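# Rehang the hose on the empty hooks across the room

## Task

Take the hose off the hooks it hangs on now and hang it on both of the empty hooks on the wall opposite. At the end it must hang motionless and must not reach the floor, the robot must have released it and moved away, the robot must stay upright and untilted, and nothing counts if the robot is what keeps it in place.

## Robot and tools

ROBOT. A wheeled base with two drive wheels (it turns on the spot or drives straight; it cannot slide sideways) carries a lifting column. On the column sit a tilting head with two cameras and two six-joint arms, left and right, each ending in a two-finger gripper. Shoulder height S = 0.90 m + column_m. Folded, as at the start, the robot is 0.73 m long, 0.62 m wide, S + 0.43 m tall, with its front 0.40 m ahead of the column.

FRAMES. Base frame: origin on the floor under the column, between the drive wheels; x forward, y to the left, z up. left_hand and right_hand are reported in it: the point where the fingers meet (tips 8 mm farther), with the hand's z axis along the fingers and y along the opening. base_odometry is relative to where the base stood when the scene began and is counted from wheel turns only, so slipping looks like travel; heading is positive to the left, -3.142 to 3.142.

TOOLS.
execute_actions: actions is a list holding one action or none (none just reports). An action may contain base, joints, speeds.
- base: exactly one key. translate_m is a straight drive offset from the current spot, metres, forward positive, -3 to 3. rotate_rad is a turn offset from the current heading, radians, left (counter-clockwise seen from above) positive, -3.2 to 3.2.
- joints: one object keyed by joint name, absolute targets, any subset: column_m 0 to 0.8 m; head_tilt_rad -0.61 to 1.308 (positive tilts down); per arm, left_/right_ joint1_rad -2.879 to 2.879, joint2_rad 0 to 3.141, joint3_rad 0 to 3.019, joint4_rad -1.692 to 1.57, joint5_rad -1.57 to 1.57 (hand swings sideways, positive to robot's right), joint6_rad -2.094 to 2.094 (hand roll, positive clockwise seen from behind), gripper_m 0 (closed) to 0.093 m fingertip gap. Joints left out may still be driving toward their previous targets.
- speeds: caps for this action only, translate_m 0.05 to 0.8 m/s, rotate_rad 0.1 to 1 rad/s (defaults are the maximum). A base move needing over 8.667 s is refused. Arms are not slowed by speeds. No action runs beyond 15 s.
- cameras: names among cam_head_left, cam_head_right, cam_left_wrist, cam_right_wrist, nav_camera, or "all"; omitted or null gives all, [] gives none. Images are 896x504; the pictures line lists their order.
An invalid key or value refuses the whole call. If a result reports a stop, the remaining motion calls of that reply are skipped.
wait: seconds 0 to 10; commands nothing, then reports like an empty action.
zoom_image: camera plus region [x0, y0, x1, y1] in pixels of that camera's most recent full image, at most 504 by 504.
read_manual: section "licences" only; licence text, no motion.
finished_scene: scene (1 or 2); irreversible, reports success and starts the next scene.

ARM GEOMETRY. With joint1 at -1.57 (left) or 1.57 (right) and joints 5, 6 at 0, an arm works in a vertical plane straight ahead, 0.23 m off centre. Let a = j2 - 0.35, b = 1.05 + j2 - j3, c = b - j4 (c = 1.57 means fingers straight down). Hand point: ahead 0.12 + 0.39 sin a + 0.38 cos b + 0.25 cos c; height S + 0.39 cos a - 0.38 sin b - 0.25 sin c. E.g. j2, j3, j4 = 0.93, 0.78, 0.14 gives 0.60 m ahead, 0.25 m below S. Reality usually sits up to 5 cm lower and nearer (about 12 cm under heavy or far loads); trust left_hand/right_hand (1 to 3 cm error). Empty reach about 1 m from the shoulder. Below 0.4 m height the base housing blocks a hand less than 0.45 m ahead; avoid arm moves with column_m under 0.3. Joint 1 positive moves a hand forward-down toward the robot's left. Changes under about 0.03 rad (0.08 for joints 2, 3) may not move a joint though it says done; to touch gently, step 0.05 rad per call from your last target.

GRIPPER. Fingers 7 cm long; outer span is 1 cm more than the opening at the tips, 5 cm more at the base; body behind them 10 x 7 cm. To grasp, command an opening smaller than the object; off_target is then normal. A reading staying 0.002 m or more above the target means something is held. Loads: fingers down, about 2 kg out to 0.6 m ahead; light items (up to 0.3 kg) 0.14 m above to 0.7 m below S.

RESULTS. base_status/joint_status per motion: done; off_target (resting short, may still push); contact_stop (column or base met resistance, old target dropped); time_out (arm blocked, keeps pushing); not_followed with a "joint command not followed" line and cause (safety hold; back the named joints off at least 0.05 rad the way they came, or move the other arm); limit_stop_at_motor_heat. on_its_own shows uncommanded behaviour; "held at" is a target, not a position. motor_effort covers only left_wheel and right_wheel (percent, positive pushes forward, bracket = peak). turned_by_wheels vs turned_by_imu differing (over about 4 % and 0.05 rad) means a hit or slip. base_tilt is in degrees, forward/right positive. wheel_motors_off = 1 during an overload cut. MOTOR HOT warns from 85 °C; OVER-TEMPERATURE FAULT means the arm dropped.

COLUMN. Lowering stops (contact_stop) when an arm's load changes, e.g. hand or hose touching down; it then refuses to go down until raised 0.2 m. It can also stop against obstacles going up.

CAMERAS. Head cameras look ahead, tilted down by about head_tilt_rad. Wrist cameras look along the fingers, 0.62 rad toward the hand's +x; with fingers down and arm forward they see down and back toward the robot. nav_camera is on the base front, 0.23 m up, level.

AVOID. Arms hitting or pressing each other (can end the run); blocked arms pushing long (overheating; resend the reported joint positions as targets to relax, noting a held load sinks); base pushing about 3 s (wheels cut out 2 s); driving into the wall; tipping or leaning; dropping or yanking the hose; ending with a gripper still holding it. After a base contact_stop, back off 0.05 m before turning.

Each tool is called after "Emit:" as name(argument=value, ...) on one line, values as JSON.

## Session

Emit:
execute_actions(actions=[])

Scene clock: 0.00 s.
base_odometry: x=+0.000 y=+0.000 heading=+0.000 (m, m, rad; odometry frame)
turned_by_wheels: +0.000 (rad since the last result)
turned_by_imu: +0.000 (rad since the last result)
base_tilt: forward=+0.9 right=-0.2 (deg)
base_status: not commanded
joint_positions: column_m=+0.555 head_tilt_rad=+0.880 left_joint1_rad=-1.538 left_joint2_rad=+0.912 left_joint3_rad=+0.407 left_joint4_rad=-0.953 left_joint5_rad=+0.030 left_joint6_rad=+0.018 left_gripper_m=+0.094 right_joint1_rad=+1.577 right_joint2_rad=+0.892 right_joint3_rad=+0.397 right_joint4_rad=-0.925 right_joint5_rad=+0.032 right_joint6_rad=+0.039 right_gripper_m=+0.095
joint_status: not commanded
wheel_motors_off: 0
motor_effort: left_wheel=+4 right_wheel=+2 (%)
left_hand: x=+0.1396 y=+0.2260 z=+1.2545 quat_wxyz=(+0.450, +0.013, -0.893, +0.009) (m; base frame)
right_hand: x=+0.1429 y=-0.2297 z=+1.2512 quat_wxyz=(+0.433, -0.008, -0.901, +0.021) (m; base frame)
pictures: cam_head_left, cam_head_right, cam_left_wrist, cam_right_wrist, nav_camera
Images, in order (width x height): cam_head_left 896x504, cam_head_right 896x504, cam_left_wrist 896x504, cam_right_wrist 896x504, nav_camera 896x504.

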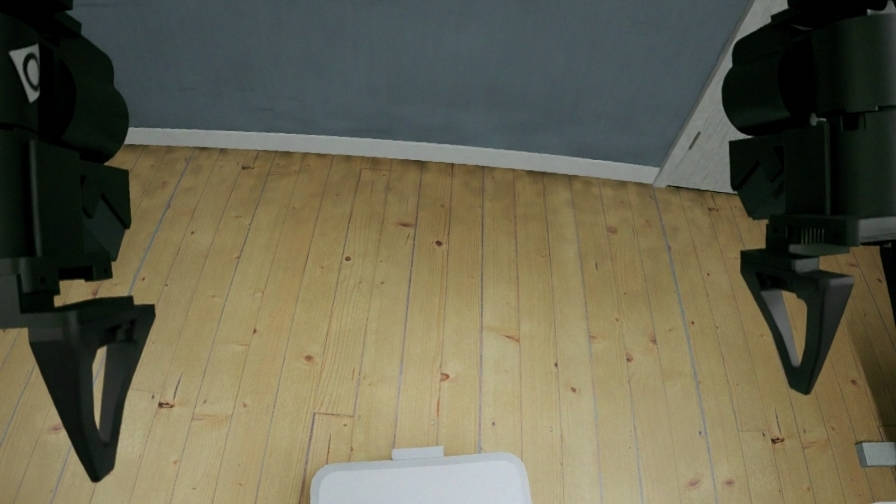

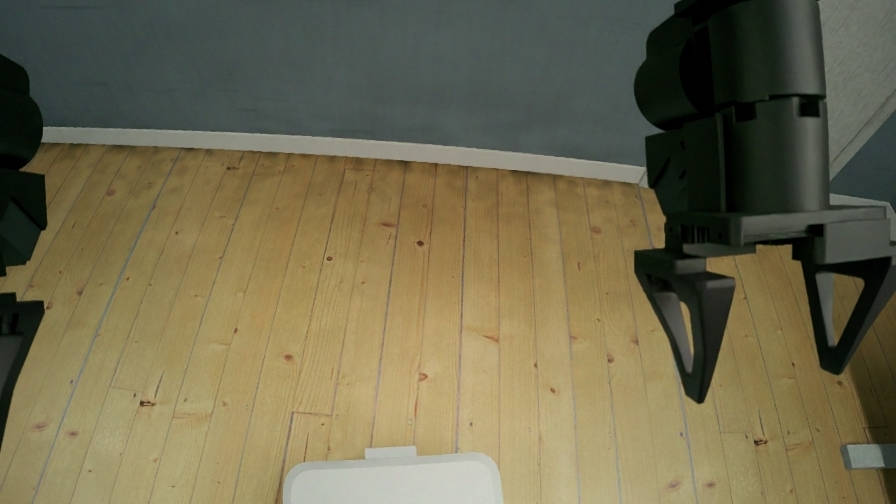

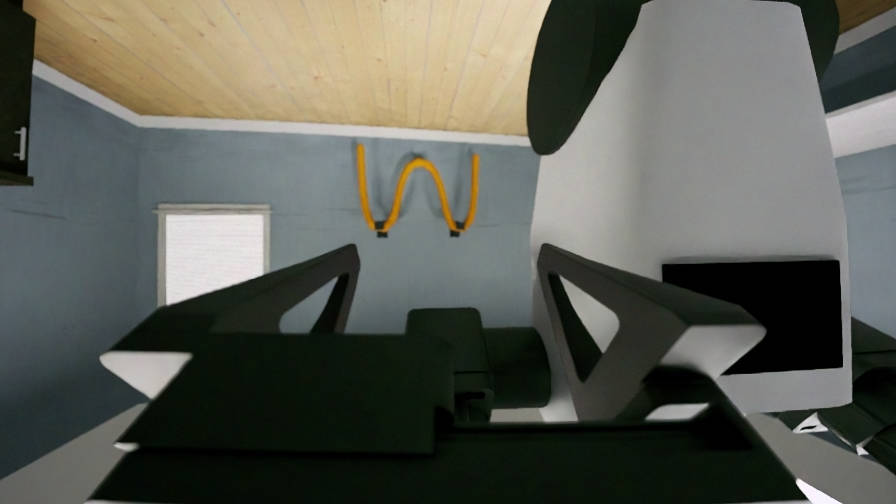

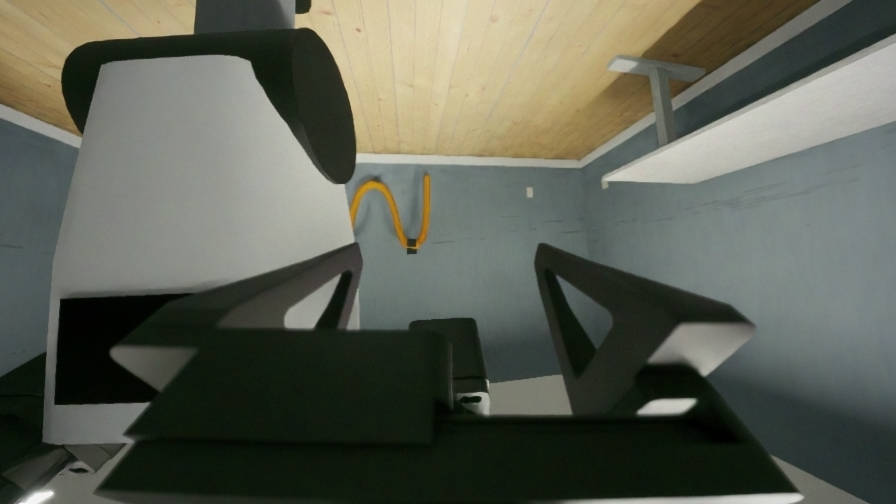

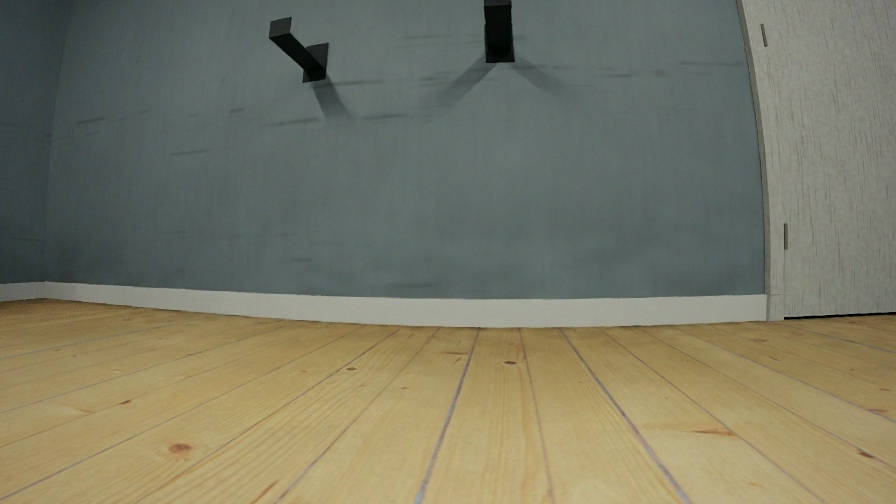

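Emit:
execute_actions(actions=[{"joints":{"head_tilt_rad":0.25}}], cameras=["cam_head_left","nav_camera"])

Emit:
zoom_image(camera="nav_camera", region=[230, 0, 600, 140])

Scene clock: 1.77 s.
base_odometry: x=+0.000 y=+0.000 heading=+0.000 (m, m, rad; odometry frame)
turned_by_wheels: +0.000 (rad since the last result)
turned_by_imu: +0.000 (rad since the last result)
base_tilt: forward=+0.9 right=-0.1 (deg)
base_status: not commanded
joint_positions: column_m=+0.555 head_tilt_rad=+0.270 left_joint1_rad=-1.538 left_joint2_rad=+0.912 left_joint3_rad=+0.407 left_joint4_rad=-0.953 left_joint5_rad=+0.030 left_joint6_rad=+0.018 left_gripper_m=+0.094 right_joint1_rad=+1.577 right_joint2_rad=+0.892 right_joint3_rad=+0.397 right_joint4_rad=-0.925 right_joint5_rad=+0.032 right_joint6_rad=+0.039 right_gripper_m=+0.095
joint_status: all done
wheel_motors_off: 0
motor_effort: left_wheel=+3(3) right_wheel=+1(1) (%)
left_hand: x=+0.1396 y=+0.2260 z=+1.2545 quat_wxyz=(+0.450, +0.013, -0.893, +0.009) (m; base frame)
right_hand: x=+0.1429 y=-0.2297 z=+1.2512 quat_wxyz=(+0.433, -0.008, -0.901, +0.021) (m; base frame)
pictures: cam_head_left, nav_camera
camera_calibration (this result's frames):
cam_head_left: T_world_to_cam=[[-0.124344, -0.992194, 0.00942794, 0.0358934], [-0.372178, 0.0378301, -0.92739, 1.44767], [0.919794, -0.118824, -0.373977, 0.457585], [0, 0, 0, 1]] pos_world=[0.122373, 0.0352198, 1.51335]
Images, in order (width x height): cam_head_left 896x504, nav_camera 896x504.

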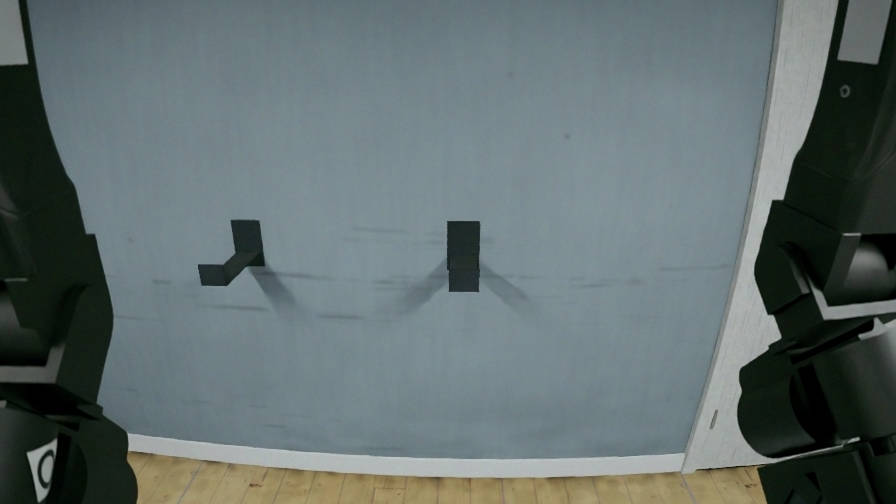

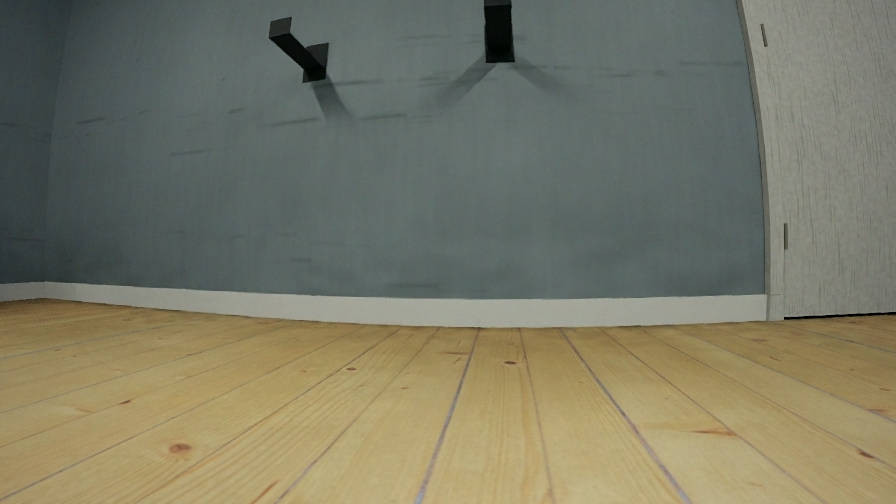

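Region (230, 0, 600, 140) of nav_camera's 896x504 image, scaled by 1.362, with more detail than that image has; it fills the top 191 rows of this view, and the rest is white.

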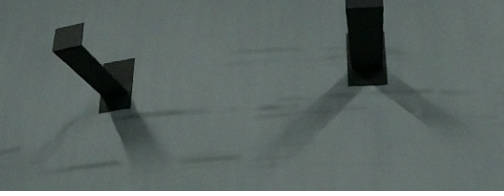

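Emit:
execute_actions(actions=[{"base":{"rotate_rad":3.14}}], cameras=["cam_head_left","nav_camera"])

Scene clock: 7.97 s.
base_odometry: x=+0.000 y=+0.000 heading=+3.139 (m, m, rad; odometry frame)
turned_by_wheels: +3.139 (rad since the last result)
turned_by_imu: +3.102 (rad since the last result)
base_tilt: forward=+0.9 right=-0.1 (deg)
base_status: done
joint_positions: column_m=+0.555 head_tilt_rad=+0.270 left_joint1_rad=-1.538 left_joint2_rad=+0.912 left_joint3_rad=+0.407 left_joint4_rad=-0.953 left_joint5_rad=+0.030 left_joint6_rad=+0.018 left_gripper_m=+0.094 right_joint1_rad=+1.577 right_joint2_rad=+0.892 right_joint3_rad=+0.397 right_joint4_rad=-0.925 right_joint5_rad=+0.032 right_joint6_rad=+0.039 right_gripper_m=+0.095
joint_status: not commanded
wheel_motors_off: 0
motor_effort: left_wheel=-7(50) right_wheel=+7(42) (%)
left_hand: x=+0.1396 y=+0.2260 z=+1.2545 quat_wxyz=(+0.450, +0.013, -0.893, +0.009) (m; base frame)
right_hand: x=+0.1429 y=-0.2297 z=+1.2512 quat_wxyz=(+0.433, -0.008, -0.901, +0.021) (m; base frame)
pictures: cam_head_left, nav_camera
camera_calibration (this result's frames):
cam_head_left: T_world_to_cam=[[-0.124345, -0.992194, 0.0094195, 0.0359065], [-0.372115, 0.0378301, -0.927415, 1.44771], [0.91982, -0.118824, -0.373915, 0.457487], [0, 0, 0, 1]] pos_world=[0.122375, 0.0352198, 1.51335]
Images, in order (width x height): cam_head_left 896x504, nav_camera 896x504.

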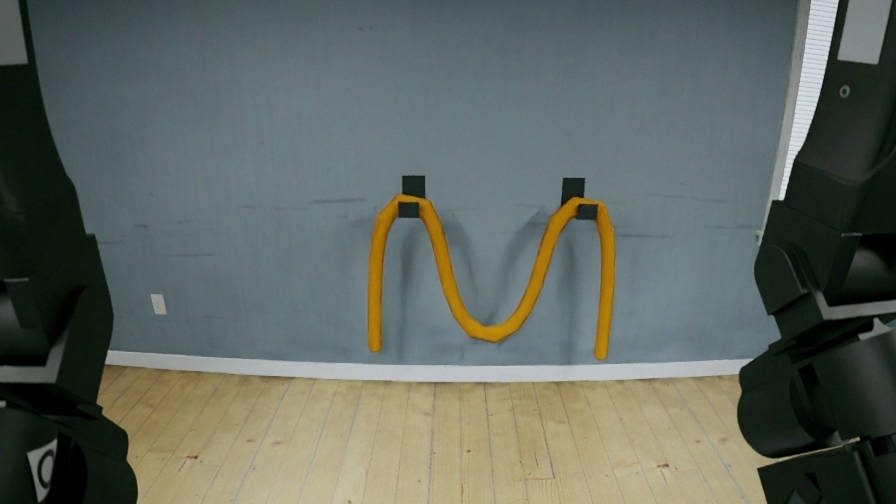

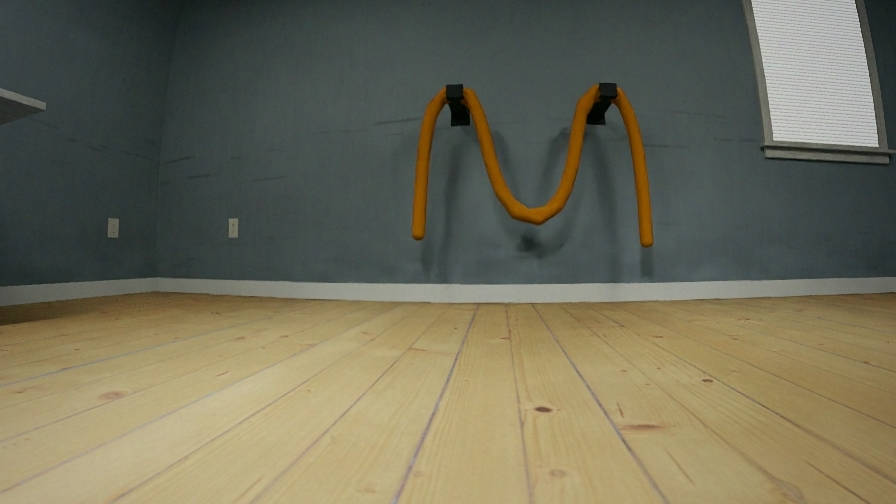

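Emit:
execute_actions(actions=[{"base":{"rotate_rad":-0.30},"joints":{"left_joint1_rad":-1.40,"left_joint2_rad":1.44,"left_joint3_rad":1.155,"left_joint4_rad":-0.235,"left_joint5_rad":0,"left_joint6_rad":1.57,"right_joint1_rad":1.40,"right_joint2_rad":1.44,"right_joint3_rad":1.155,"right_joint4_rad":-0.235,"right_joint5_rad":0,"right_joint6_rad":-1.57,"column_m":0.6}}], cameras=[])

Emit:
execute_actions(actions=[{"base":{"translate_m":1.1}}], cameras=[])

Emit:
execute_actions(actions=[{"base":{"rotate_rad":0.34},"joints":{"head_tilt_rad":0.5}}])

Scene clock: 14.97 s.
base_odometry: x=+0.000 y=+0.000 heading=+2.840 (m, m, rad; odometry frame)
turned_by_wheels: -0.299 (rad since the last result)
turned_by_imu: -0.295 (rad since the last result)
base_tilt: forward=+1.0 right=-0.1 (deg)
base_status: done
joint_positions: column_m=+0.600 head_tilt_rad=+0.269 left_joint1_rad=-1.401 left_joint2_rad=+1.431 left_joint3_rad=+1.165 left_joint4_rad=-0.235 left_joint5_rad=+0.002 left_joint6_rad=+1.561 left_gripper_m=+0.094 right_joint1_rad=+1.403 right_joint2_rad=+1.426 right_joint3_rad=+1.150 right_joint4_rad=-0.238 right_joint5_rad=+0.000 right_joint6_rad=-1.559 right_gripper_m=+0.095
joint_status: all done
wheel_motors_off: 0
motor_effort: left_wheel=+8(32) right_wheel=-7(34) (%)
left_hand: x=+0.5623 y=+0.3294 z=+1.0742 quat_wxyz=(+0.044, -0.671, -0.737, -0.060) (m; base frame)
right_hand: x=+0.5543 y=-0.3282 z=+1.0746 quat_wxyz=(+0.048, +0.671, -0.738, +0.055) (m; base frame)
pictures: none
No camera images: the call's "cameras" was empty. Leave "cameras" out to get every camera's image.

Scene clock: 18.77 s.
base_odometry: x=-1.051 y=+0.326 heading=+2.841 (m, m, rad; odometry frame)
turned_by_wheels: +0.001 (rad since the last result)
turned_by_imu: +0.005 (rad since the last result)
base_tilt: forward=+1.0 right=-0.1 (deg)
base_status: done
joint_positions: column_m=+0.600 head_tilt_rad=+0.269 left_joint1_rad=-1.401 left_joint2_rad=+1.431 left_joint3_rad=+1.159 left_joint4_rad=-0.235 left_joint5_rad=+0.002 left_joint6_rad=+1.561 left_gripper_m=+0.094 right_joint1_rad=+1.403 right_joint2_rad=+1.426 right_joint3_rad=+1.151 right_joint4_rad=-0.238 right_joint5_rad=+0.000 right_joint6_rad=-1.559 right_gripper_m=+0.095
joint_status: not commanded
wheel_motors_off: 0
motor_effort: left_wheel=+2(72) right_wheel=-2(54) (%)
left_hand: x=+0.5587 y=+0.3292 z=+1.0735 quat_wxyz=(+0.046, -0.671, -0.738, -0.058) (m; base frame)
right_hand: x=+0.5550 y=-0.3283 z=+1.0747 quat_wxyz=(+0.048, +0.671, -0.738, +0.055) (m; base frame)
pictures: none
No camera images: the call's "cameras" was empty. Leave "cameras" out to get every camera's image.

Scene clock: 20.67 s.
base_odometry: x=-1.051 y=+0.326 heading=-3.103 (m, m, rad; odometry frame)
turned_by_wheels: +0.339 (rad since the last result)
turned_by_imu: +0.334 (rad since the last result)
base_tilt: forward=+1.0 right=-0.1 (deg)
base_status: done
joint_positions: column_m=+0.600 head_tilt_rad=+0.504 left_joint1_rad=-1.398 left_joint2_rad=+1.431 left_joint3_rad=+1.159 left_joint4_rad=-0.235 left_joint5_rad=+0.002 left_joint6_rad=+1.561 left_gripper_m=+0.094 right_joint1_rad=+1.402 right_joint2_rad=+1.426 right_joint3_rad=+1.151 right_joint4_rad=-0.238 right_joint5_rad=+0.000 right_joint6_rad=-1.559 right_gripper_m=+0.095
joint_status: all done
wheel_motors_off: 0
motor_effort: left_wheel=-5(62) right_wheel=+5(44) (%)
left_hand: x=+0.5585 y=+0.3308 z=+1.0737 quat_wxyz=(+0.047, -0.671, -0.738, -0.058) (m; base frame)
right_hand: x=+0.5550 y=-0.3290 z=+1.0748 quat_wxyz=(+0.048, +0.671, -0.738, +0.055) (m; base frame)
pictures: cam_head_left, cam_head_right, cam_left_wrist, cam_right_wrist, nav_camera
camera_calibration (this result's frames):
cam_head_left: T_world_to_cam=[[-0.118752, -0.992194, 0.038056, -0.0102068], [-0.577435, 0.0378301, -0.81556, 1.32189], [0.807754, -0.118824, -0.57742, 0.802479], [0, 0, 0, 1]] pos_world=[0.113887, 0.0352198, 1.54183]
cam_head_right: T_world_to_cam=[[-0.114961, -0.992999, 0.0271547, -0.0555923], [-0.576931, 0.0444891, -0.81558, 1.32616], [0.808662, -0.109426, -0.578006, 0.797848], [0, 0, 0, 1]] pos_world=[0.113521, -0.0268973, 1.54426]
cam_left_wrist: T_world_to_cam=[[-0.995798, -0.0900081, -0.0168747, 0.601681], [-0.0767906, 0.720324, 0.689374, -0.928337], [-0.049894, 0.687773, -0.724209, 0.701267], [0, 0, 0, 1]] pos_world=[0.562854, 0.240547, 1.15799]
cam_right_wrist: T_world_to_cam=[[0.995829, -0.0909126, 0.00776565, -0.585505], [-0.0713049, -0.722292, 0.687902, -0.929554], [-0.0569299, -0.685586, -0.725762, 0.705571], [0, 0, 0, 1]] pos_world=[0.556949, -0.24091, 1.15607]
Images, in order (width x height): cam_head_left 896x504, cam_head_right 896x504, cam_left_wrist 896x504, cam_right_wrist 896x504, nav_camera 896x504.

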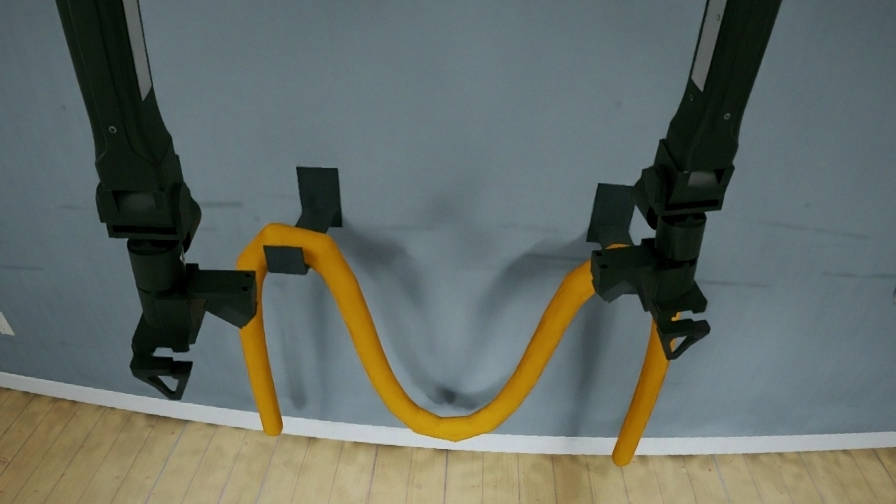

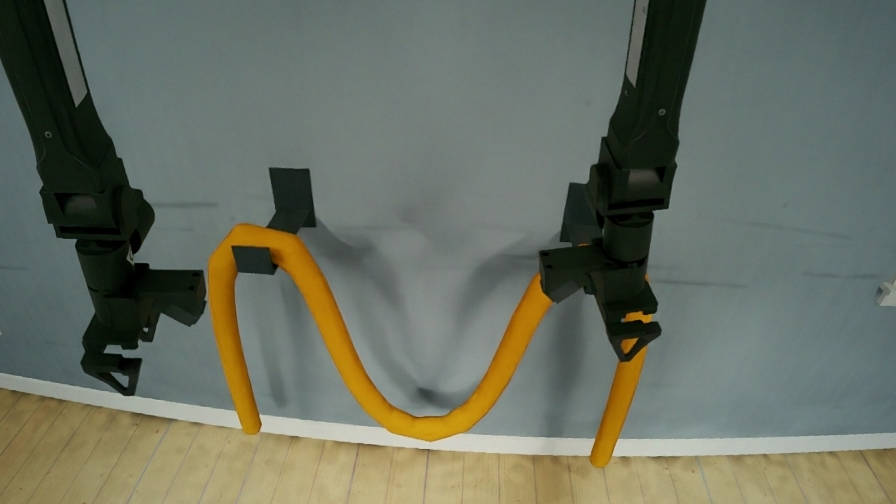

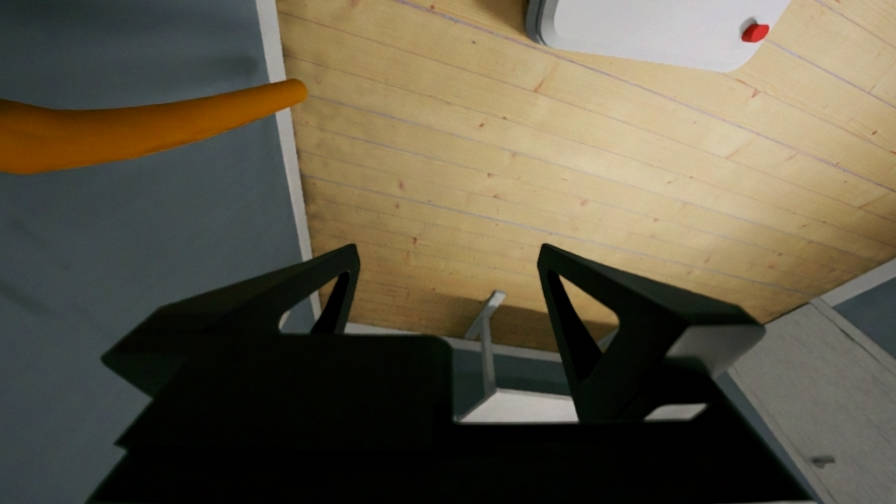

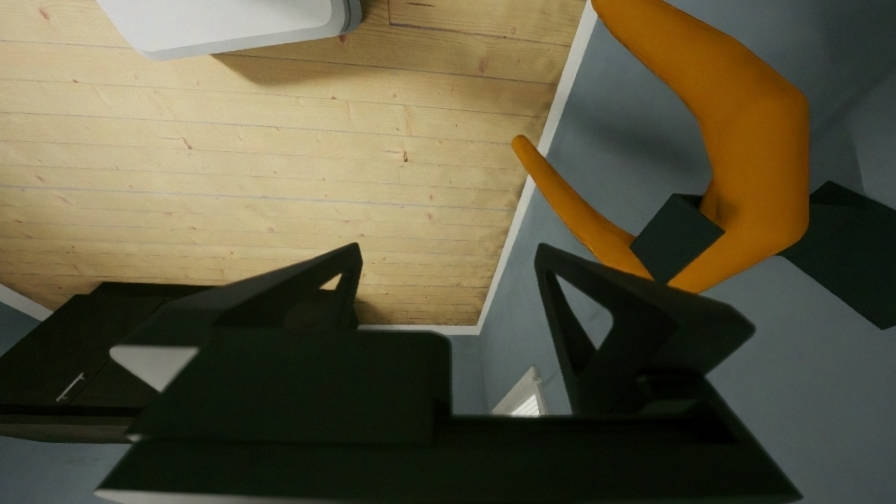

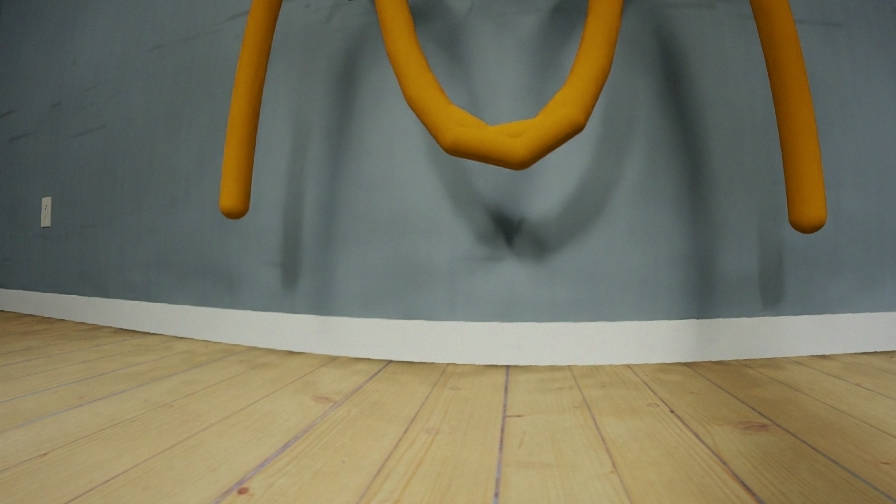

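Emit:
execute_actions(actions=[{"base":{"rotate_rad":-0.16},"joints":{"head_tilt_rad":0.6}}], cameras=["cam_head_left","cam_head_right","nav_camera"])

Scene clock: 23.90 s.
base_odometry: x=-1.050 y=+0.326 heading=+3.021 (m, m, rad; odometry frame)
turned_by_wheels: -0.158 (rad since the last result)
turned_by_imu: -0.156 (rad since the last result)
base_tilt: forward=+0.9 right=-0.1 (deg)
base_status: done
joint_positions: column_m=+0.600 head_tilt_rad=+0.603 left_joint1_rad=-1.402 left_joint2_rad=+1.431 left_joint3_rad=+1.159 left_joint4_rad=-0.235 left_joint5_rad=+0.002 left_joint6_rad=+1.561 left_gripper_m=+0.094 right_joint1_rad=+1.400 right_joint2_rad=+1.426 right_joint3_rad=+1.151 right_joint4_rad=-0.238 right_joint5_rad=+0.000 right_joint6_rad=-1.559 right_gripper_m=+0.095
joint_status: all done
wheel_motors_off: 0
motor_effort: left_wheel=+2(45) right_wheel=+0(23) (%)
left_hand: x=+0.5587 y=+0.3285 z=+1.0734 quat_wxyz=(+0.045, -0.672, -0.737, -0.057) (m; base frame)
right_hand: x=+0.5549 y=-0.3301 z=+1.0750 quat_wxyz=(+0.049, +0.670, -0.738, +0.056) (m; base frame)
pictures: cam_head_left, cam_head_right, nav_camera
camera_calibration (this result's frames):
cam_head_left: T_world_to_cam=[[-0.114392, -0.992194, 0.0496479, -0.0288083], [-0.655487, 0.0378301, -0.754259, 1.22857], [0.746493, -0.118824, -0.654698, 0.928095], [0, 0, 0, 1]] pos_world=[0.109202, 0.0352198, 1.53571]
cam_head_right: T_world_to_cam=[[-0.1117, -0.992999, 0.0384243, -0.0736277], [-0.654987, 0.0444891, -0.754329, 1.23292], [0.747339, -0.109426, -0.655371, 0.923605], [0, 0, 0, 1]] pos_world=[0.109079, -0.0268973, 1.53816]
Images, in order (width x height): cam_head_left 896x504, cam_head_right 896x504, nav_camera 896x504.

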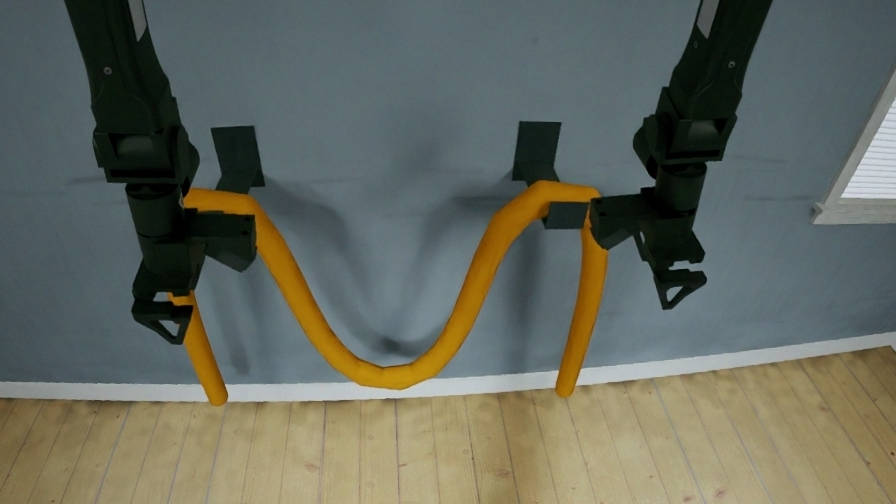

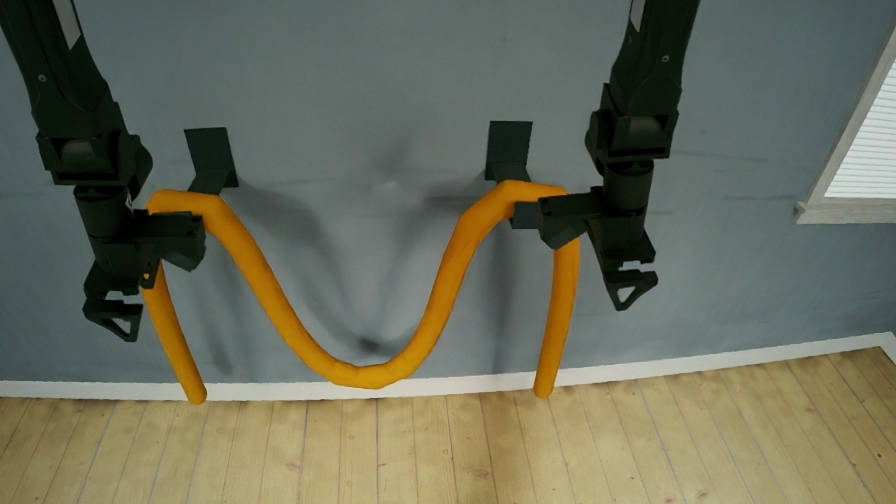

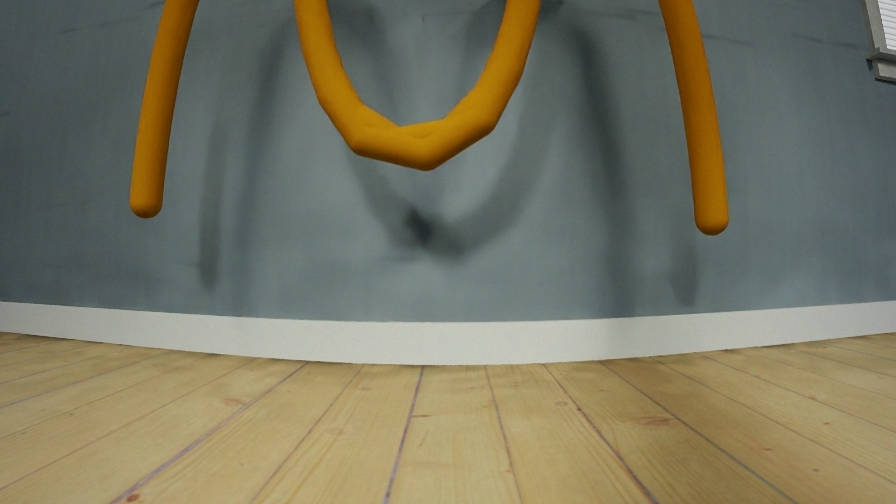

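Emit:
execute_actions(actions=[{"base":{"translate_m":0.38},"speeds":{"translate_m":0.3},"joints":{"head_tilt_rad":0.9,"left_joint1_rad":-1.45,"right_joint1_rad":1.50}}], cameras=["cam_head_left","cam_left_wrist","cam_right_wrist"])

Scene clock: 28.57 s.
base_odometry: x=-1.428 y=+0.371 heading=+3.024 (m, m, rad; odometry frame)
turned_by_wheels: +0.002 (rad since the last result)
turned_by_imu: +0.004 (rad since the last result)
base_tilt: forward=+1.0 right=-0.2 (deg)
base_status: done
joint_positions: column_m=+0.600 head_tilt_rad=+0.901 left_joint1_rad=-1.455 left_joint2_rad=+1.431 left_joint3_rad=+1.158 left_joint4_rad=-0.235 left_joint5_rad=+0.002 left_joint6_rad=+1.561 left_gripper_m=+0.094 right_joint1_rad=+1.510 right_joint2_rad=+1.426 right_joint3_rad=+1.152 right_joint4_rad=-0.238 right_joint5_rad=-0.001 right_joint6_rad=-1.559 right_gripper_m=+0.095
joint_status: all done
wheel_motors_off: 0
motor_effort: left_wheel=+2(78) right_wheel=-1(53) (%)
left_hand: x=+0.5606 y=+0.2960 z=+1.0693 quat_wxyz=(+0.029, -0.682, -0.730, -0.041) (m; base frame)
right_hand: x=+0.5593 y=-0.2626 z=+1.0682 quat_wxyz=(+0.015, +0.692, -0.721, +0.022) (m; base frame)
pictures: cam_head_left, cam_left_wrist, cam_right_wrist
camera_calibration (this result's frames):
cam_head_left: T_world_to_cam=[[-0.0947753, -0.992194, 0.0810431, -0.0795783], [-0.848037, 0.0378301, -0.528585, 0.880308], [0.521393, -0.118824, -0.845003, 1.24115], [0, 0, 0, 1]] pos_world=[0.0918638, 0.0352198, 1.52054]
cam_left_wrist: T_world_to_cam=[[-0.997969, -0.0624846, -0.0123633, 0.588751], [-0.0553799, 0.755282, 0.653055, -0.883532], [-0.0314681, 0.652414, -0.757209, 0.757558], [0, 0, 0, 1]] pos_world=[0.562464, 0.209862, 1.1579]
cam_right_wrist: T_world_to_cam=[[0.999304, -0.0372255, 0.0025055, -0.565941], [-0.0308465, -0.786551, 0.616755, -0.840295], [-0.0209883, -0.616403, -0.787151, 0.810176], [0, 0, 0, 1]] pos_world=[0.556631, -0.182607, 1.15741]
Images, in order (width x height): cam_head_left 896x504, cam_left_wrist 896x504, cam_right_wrist 896x504.

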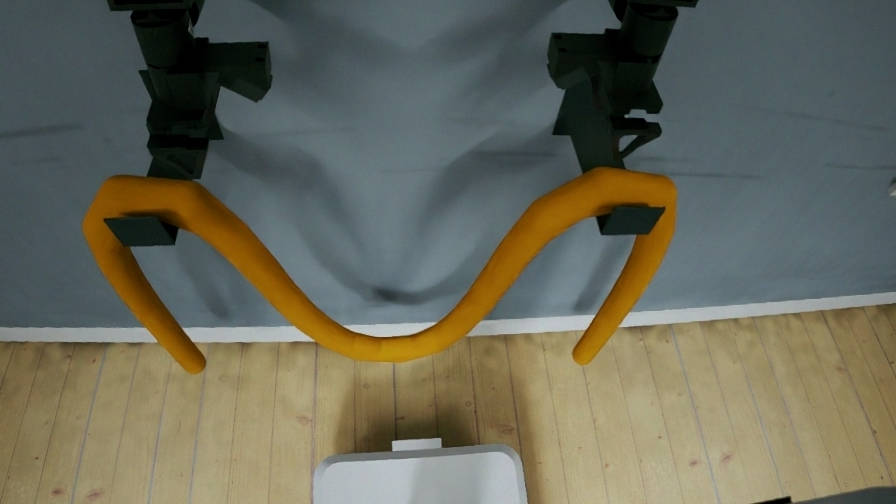

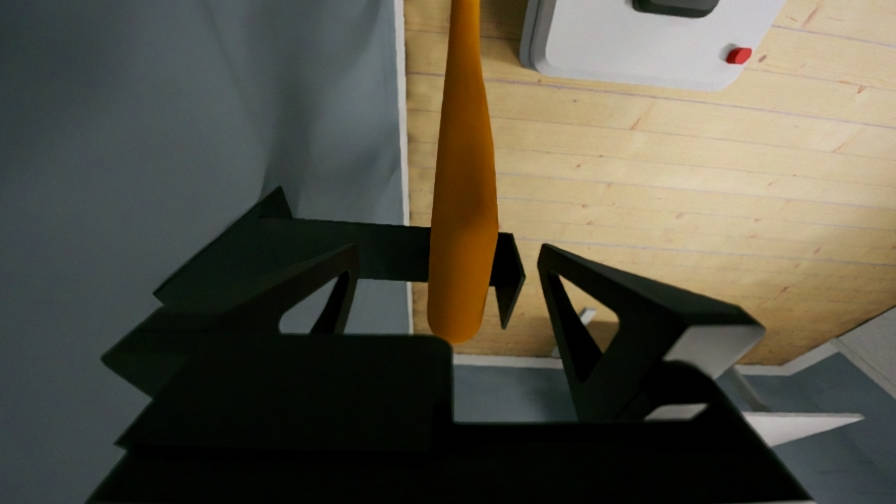

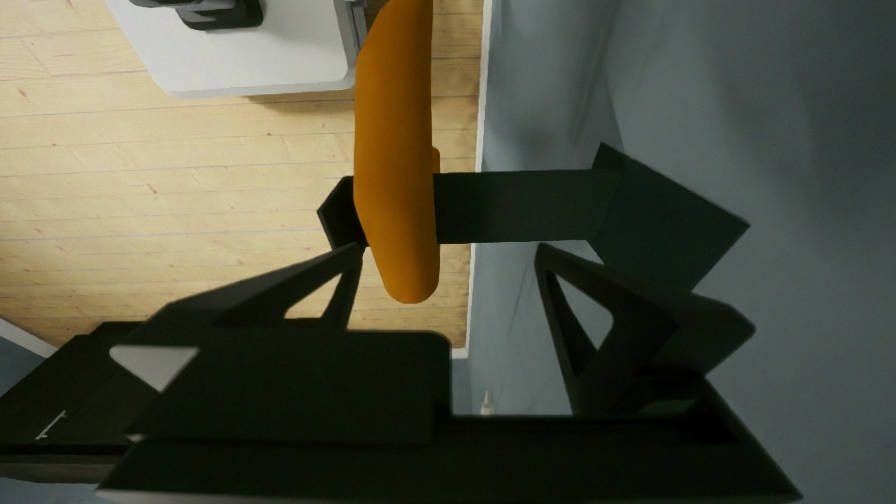

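Emit:
execute_actions(actions=[{"base":{"translate_m":-0.03},"speeds":{"translate_m":0.1},"joints":{"column_m":0.53,"left_joint1_rad":-1.41,"right_joint1_rad":1.54}}], cameras=["cam_head_left","cam_left_wrist","cam_right_wrist"])

Scene clock: 33.30 s.
base_odometry: x=-1.398 y=+0.368 heading=+3.023 (m, m, rad; odometry frame)
turned_by_wheels: +0.000 (rad since the last result)
turned_by_imu: +0.000 (rad since the last result)
base_tilt: forward=+1.0 right=-0.2 (deg)
base_status: done
joint_positions: column_m=+0.530 head_tilt_rad=+0.902 left_joint1_rad=-1.405 left_joint2_rad=+1.432 left_joint3_rad=+1.158 left_joint4_rad=-0.235 left_joint5_rad=+0.002 left_joint6_rad=+1.561 left_gripper_m=+0.094 right_joint1_rad=+1.534 right_joint2_rad=+1.427 right_joint3_rad=+1.152 right_joint4_rad=-0.238 right_joint5_rad=-0.001 right_joint6_rad=-1.559 right_gripper_m=+0.095
joint_status: all done
wheel_motors_off: 0
motor_effort: left_wheel=-1(28) right_wheel=+1(38) (%)
left_hand: x=+0.5582 y=+0.3266 z=+1.0030 quat_wxyz=(+0.045, -0.672, -0.737, -0.056) (m; base frame)
right_hand: x=+0.5597 y=-0.2483 z=+0.9977 quat_wxyz=(+0.007, +0.696, -0.718, +0.015) (m; base frame)
pictures: cam_head_left, cam_left_wrist, cam_right_wrist
camera_calibration (this result's frames):
cam_head_left: T_world_to_cam=[[-0.0947501, -0.992194, 0.0810725, -0.0739673], [-0.848201, 0.0378301, -0.528321, 0.843021], [0.52113, -0.118824, -0.845165, 1.18243], [0, 0, 0, 1]] pos_world=[0.0918435, 0.0352198, 1.45073]
cam_left_wrist: T_world_to_cam=[[-0.996105, -0.0868522, -0.0152168, 0.597309], [-0.0736556, 0.724723, 0.685093, -0.875505], [-0.0484738, 0.683545, -0.728297, 0.657664], [0, 0, 0, 1]] pos_world=[0.562376, 0.236833, 1.08787]
cam_right_wrist: T_world_to_cam=[[0.999669, -0.02564, 0.00187203, -0.56235], [-0.0216214, -0.799125, 0.600776, -0.777852], [-0.0139079, -0.600618, -0.799415, 0.775676], [0, 0, 0, 1]] pos_world=[0.556134, -0.170134, 1.08845]
Images, in order (width x height): cam_head_left 896x504, cam_left_wrist 896x504, cam_right_wrist 896x504.

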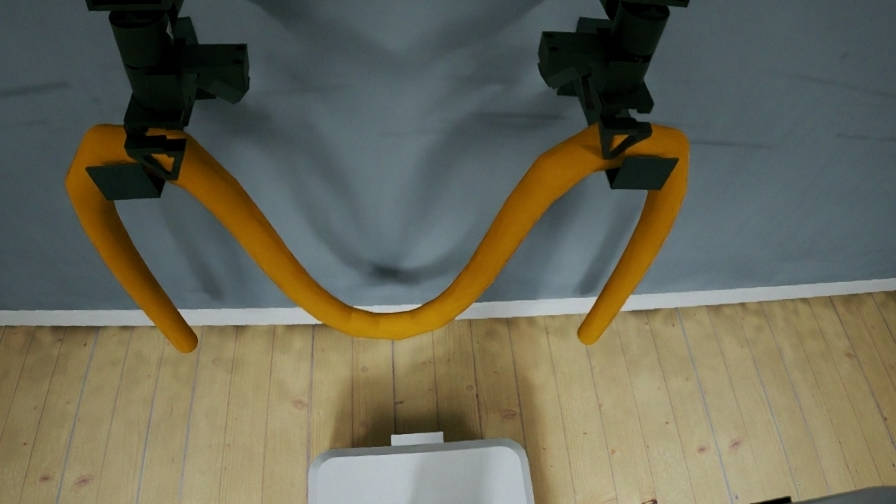

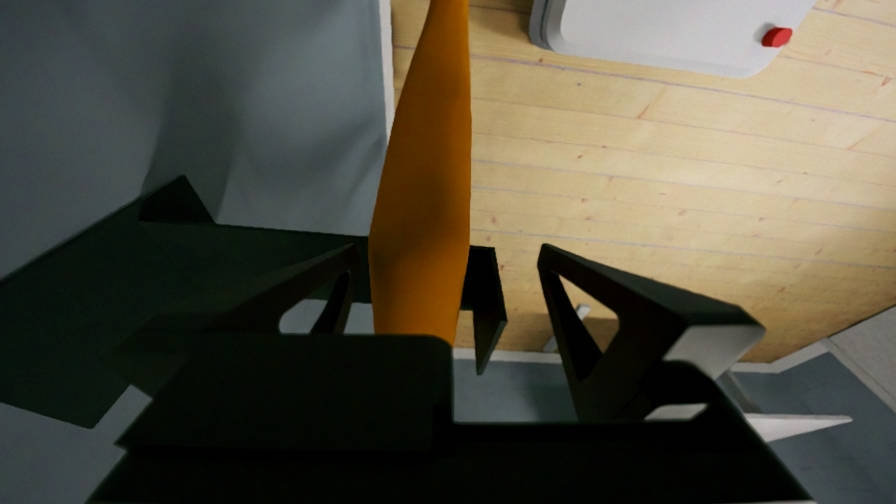

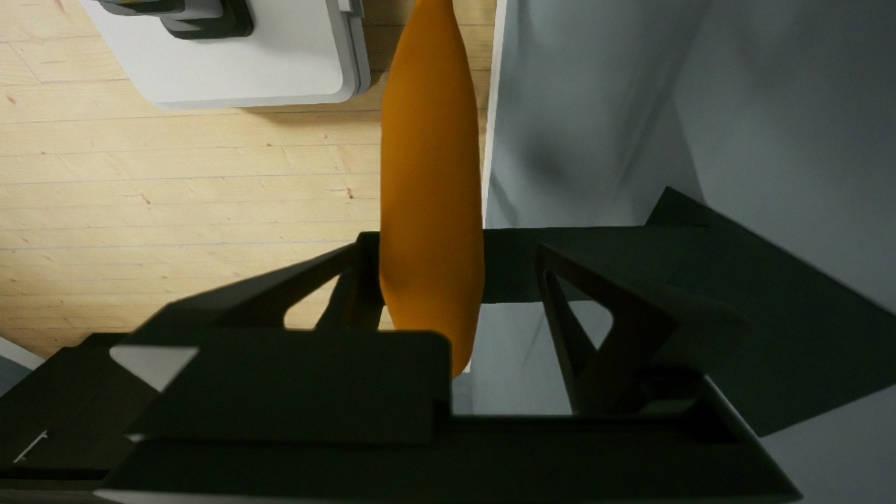

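Emit:
execute_actions(actions=[{"base":{"rotate_rad":-0.03},"joints":{"column_m":0.49,"left_joint1_rad":-1.37}}], cameras=["cam_head_left","cam_left_wrist","cam_right_wrist"])

Scene clock: 35.33 s.
base_odometry: x=-1.398 y=+0.368 heading=+2.996 (m, m, rad; odometry frame)
turned_by_wheels: -0.027 (rad since the last result)
turned_by_imu: -0.026 (rad since the last result)
base_tilt: forward=+0.9 right=-0.2 (deg)
base_status: done
joint_positions: column_m=+0.490 head_tilt_rad=+0.902 left_joint1_rad=-1.370 left_joint2_rad=+1.432 left_joint3_rad=+1.158 left_joint4_rad=-0.235 left_joint5_rad=+0.002 left_joint6_rad=+1.561 left_gripper_m=+0.094 right_joint1_rad=+1.536 right_joint2_rad=+1.424 right_joint3_rad=+1.171 right_joint4_rad=-0.229 right_joint5_rad=+0.000 right_joint6_rad=-1.571 right_gripper_m=+0.095
joint_status: all done
wheel_motors_off: 0
motor_effort: left_wheel=+1(56) right_wheel=-1(59) (%)
left_hand: x=+0.5563 y=+0.3475 z=+0.9664 quat_wxyz=(+0.055, -0.665, -0.742, -0.066) (m; base frame)
right_hand: x=+0.5749 y=-0.2471 z=+0.9609 quat_wxyz=(-0.004, +0.701, -0.713, +0.025) (m; base frame)
pictures: cam_head_left, cam_left_wrist, cam_right_wrist
camera_calibration (this result's frames):
cam_head_left: T_world_to_cam=[[-0.0947501, -0.992194, 0.0810725, -0.0707231], [-0.848201, 0.0378301, -0.528321, 0.82188], [0.521131, -0.118824, -0.845165, 1.14861], [0, 0, 0, 1]] pos_world=[0.0918435, 0.0352198, 1.41071]
cam_left_wrist: T_world_to_cam=[[-0.994471, -0.103445, -0.0180462, 0.604242], [-0.0859083, 0.702666, 0.706315, -0.871695], [-0.0603842, 0.70396, -0.707668, 0.596159], [0, 0, 0, 1]] pos_world=[0.562014, 0.255344, 1.04848]
cam_right_wrist: T_world_to_cam=[[0.999395, -0.0117298, 0.032731, -0.603557], [-0.0290196, -0.799917, 0.599408, -0.749087], [0.0191512, -0.599996, -0.799774, 0.728649], [0, 0, 0, 1]] pos_world=[0.5675, -0.1691, 1.05152]
Images, in order (width x height): cam_head_left 896x504, cam_left_wrist 896x504, cam_right_wrist 896x504.

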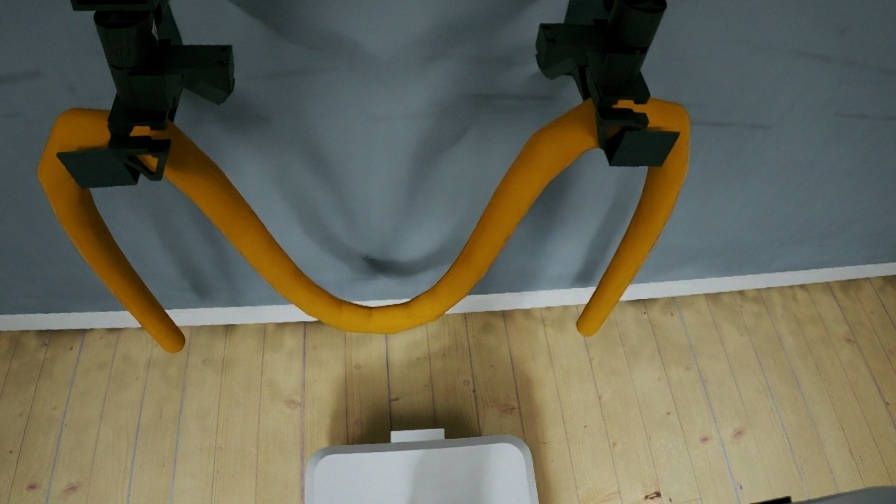

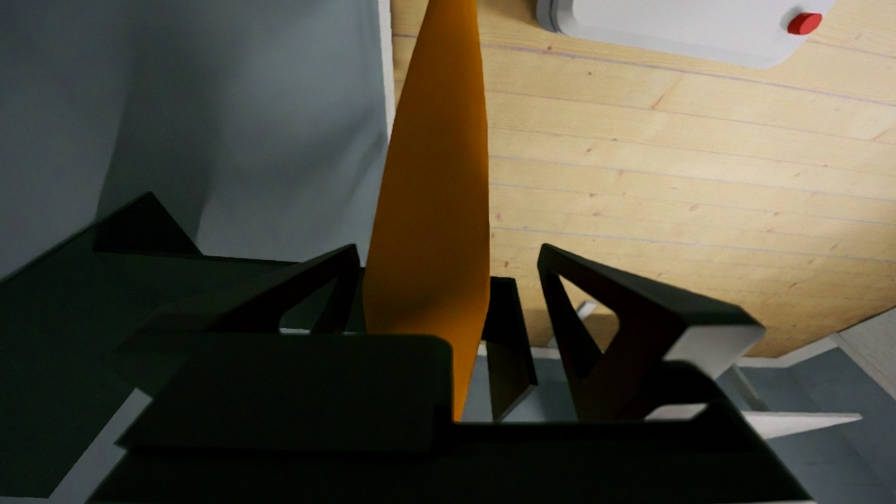

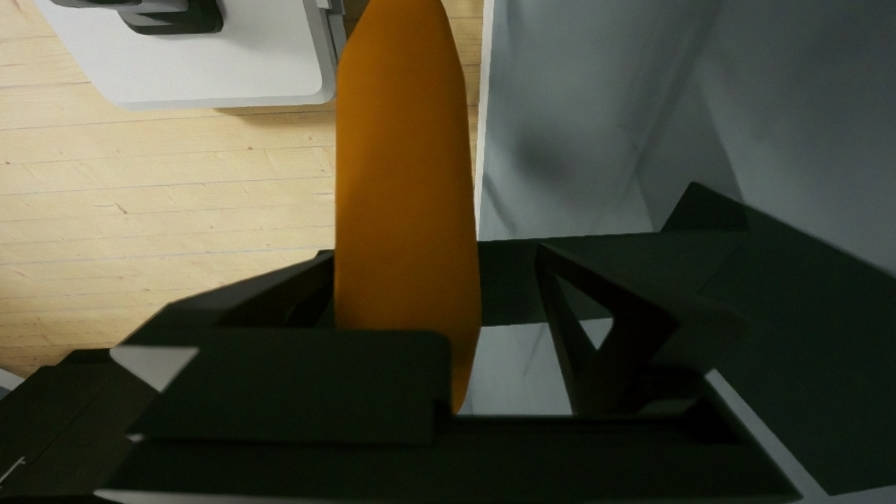

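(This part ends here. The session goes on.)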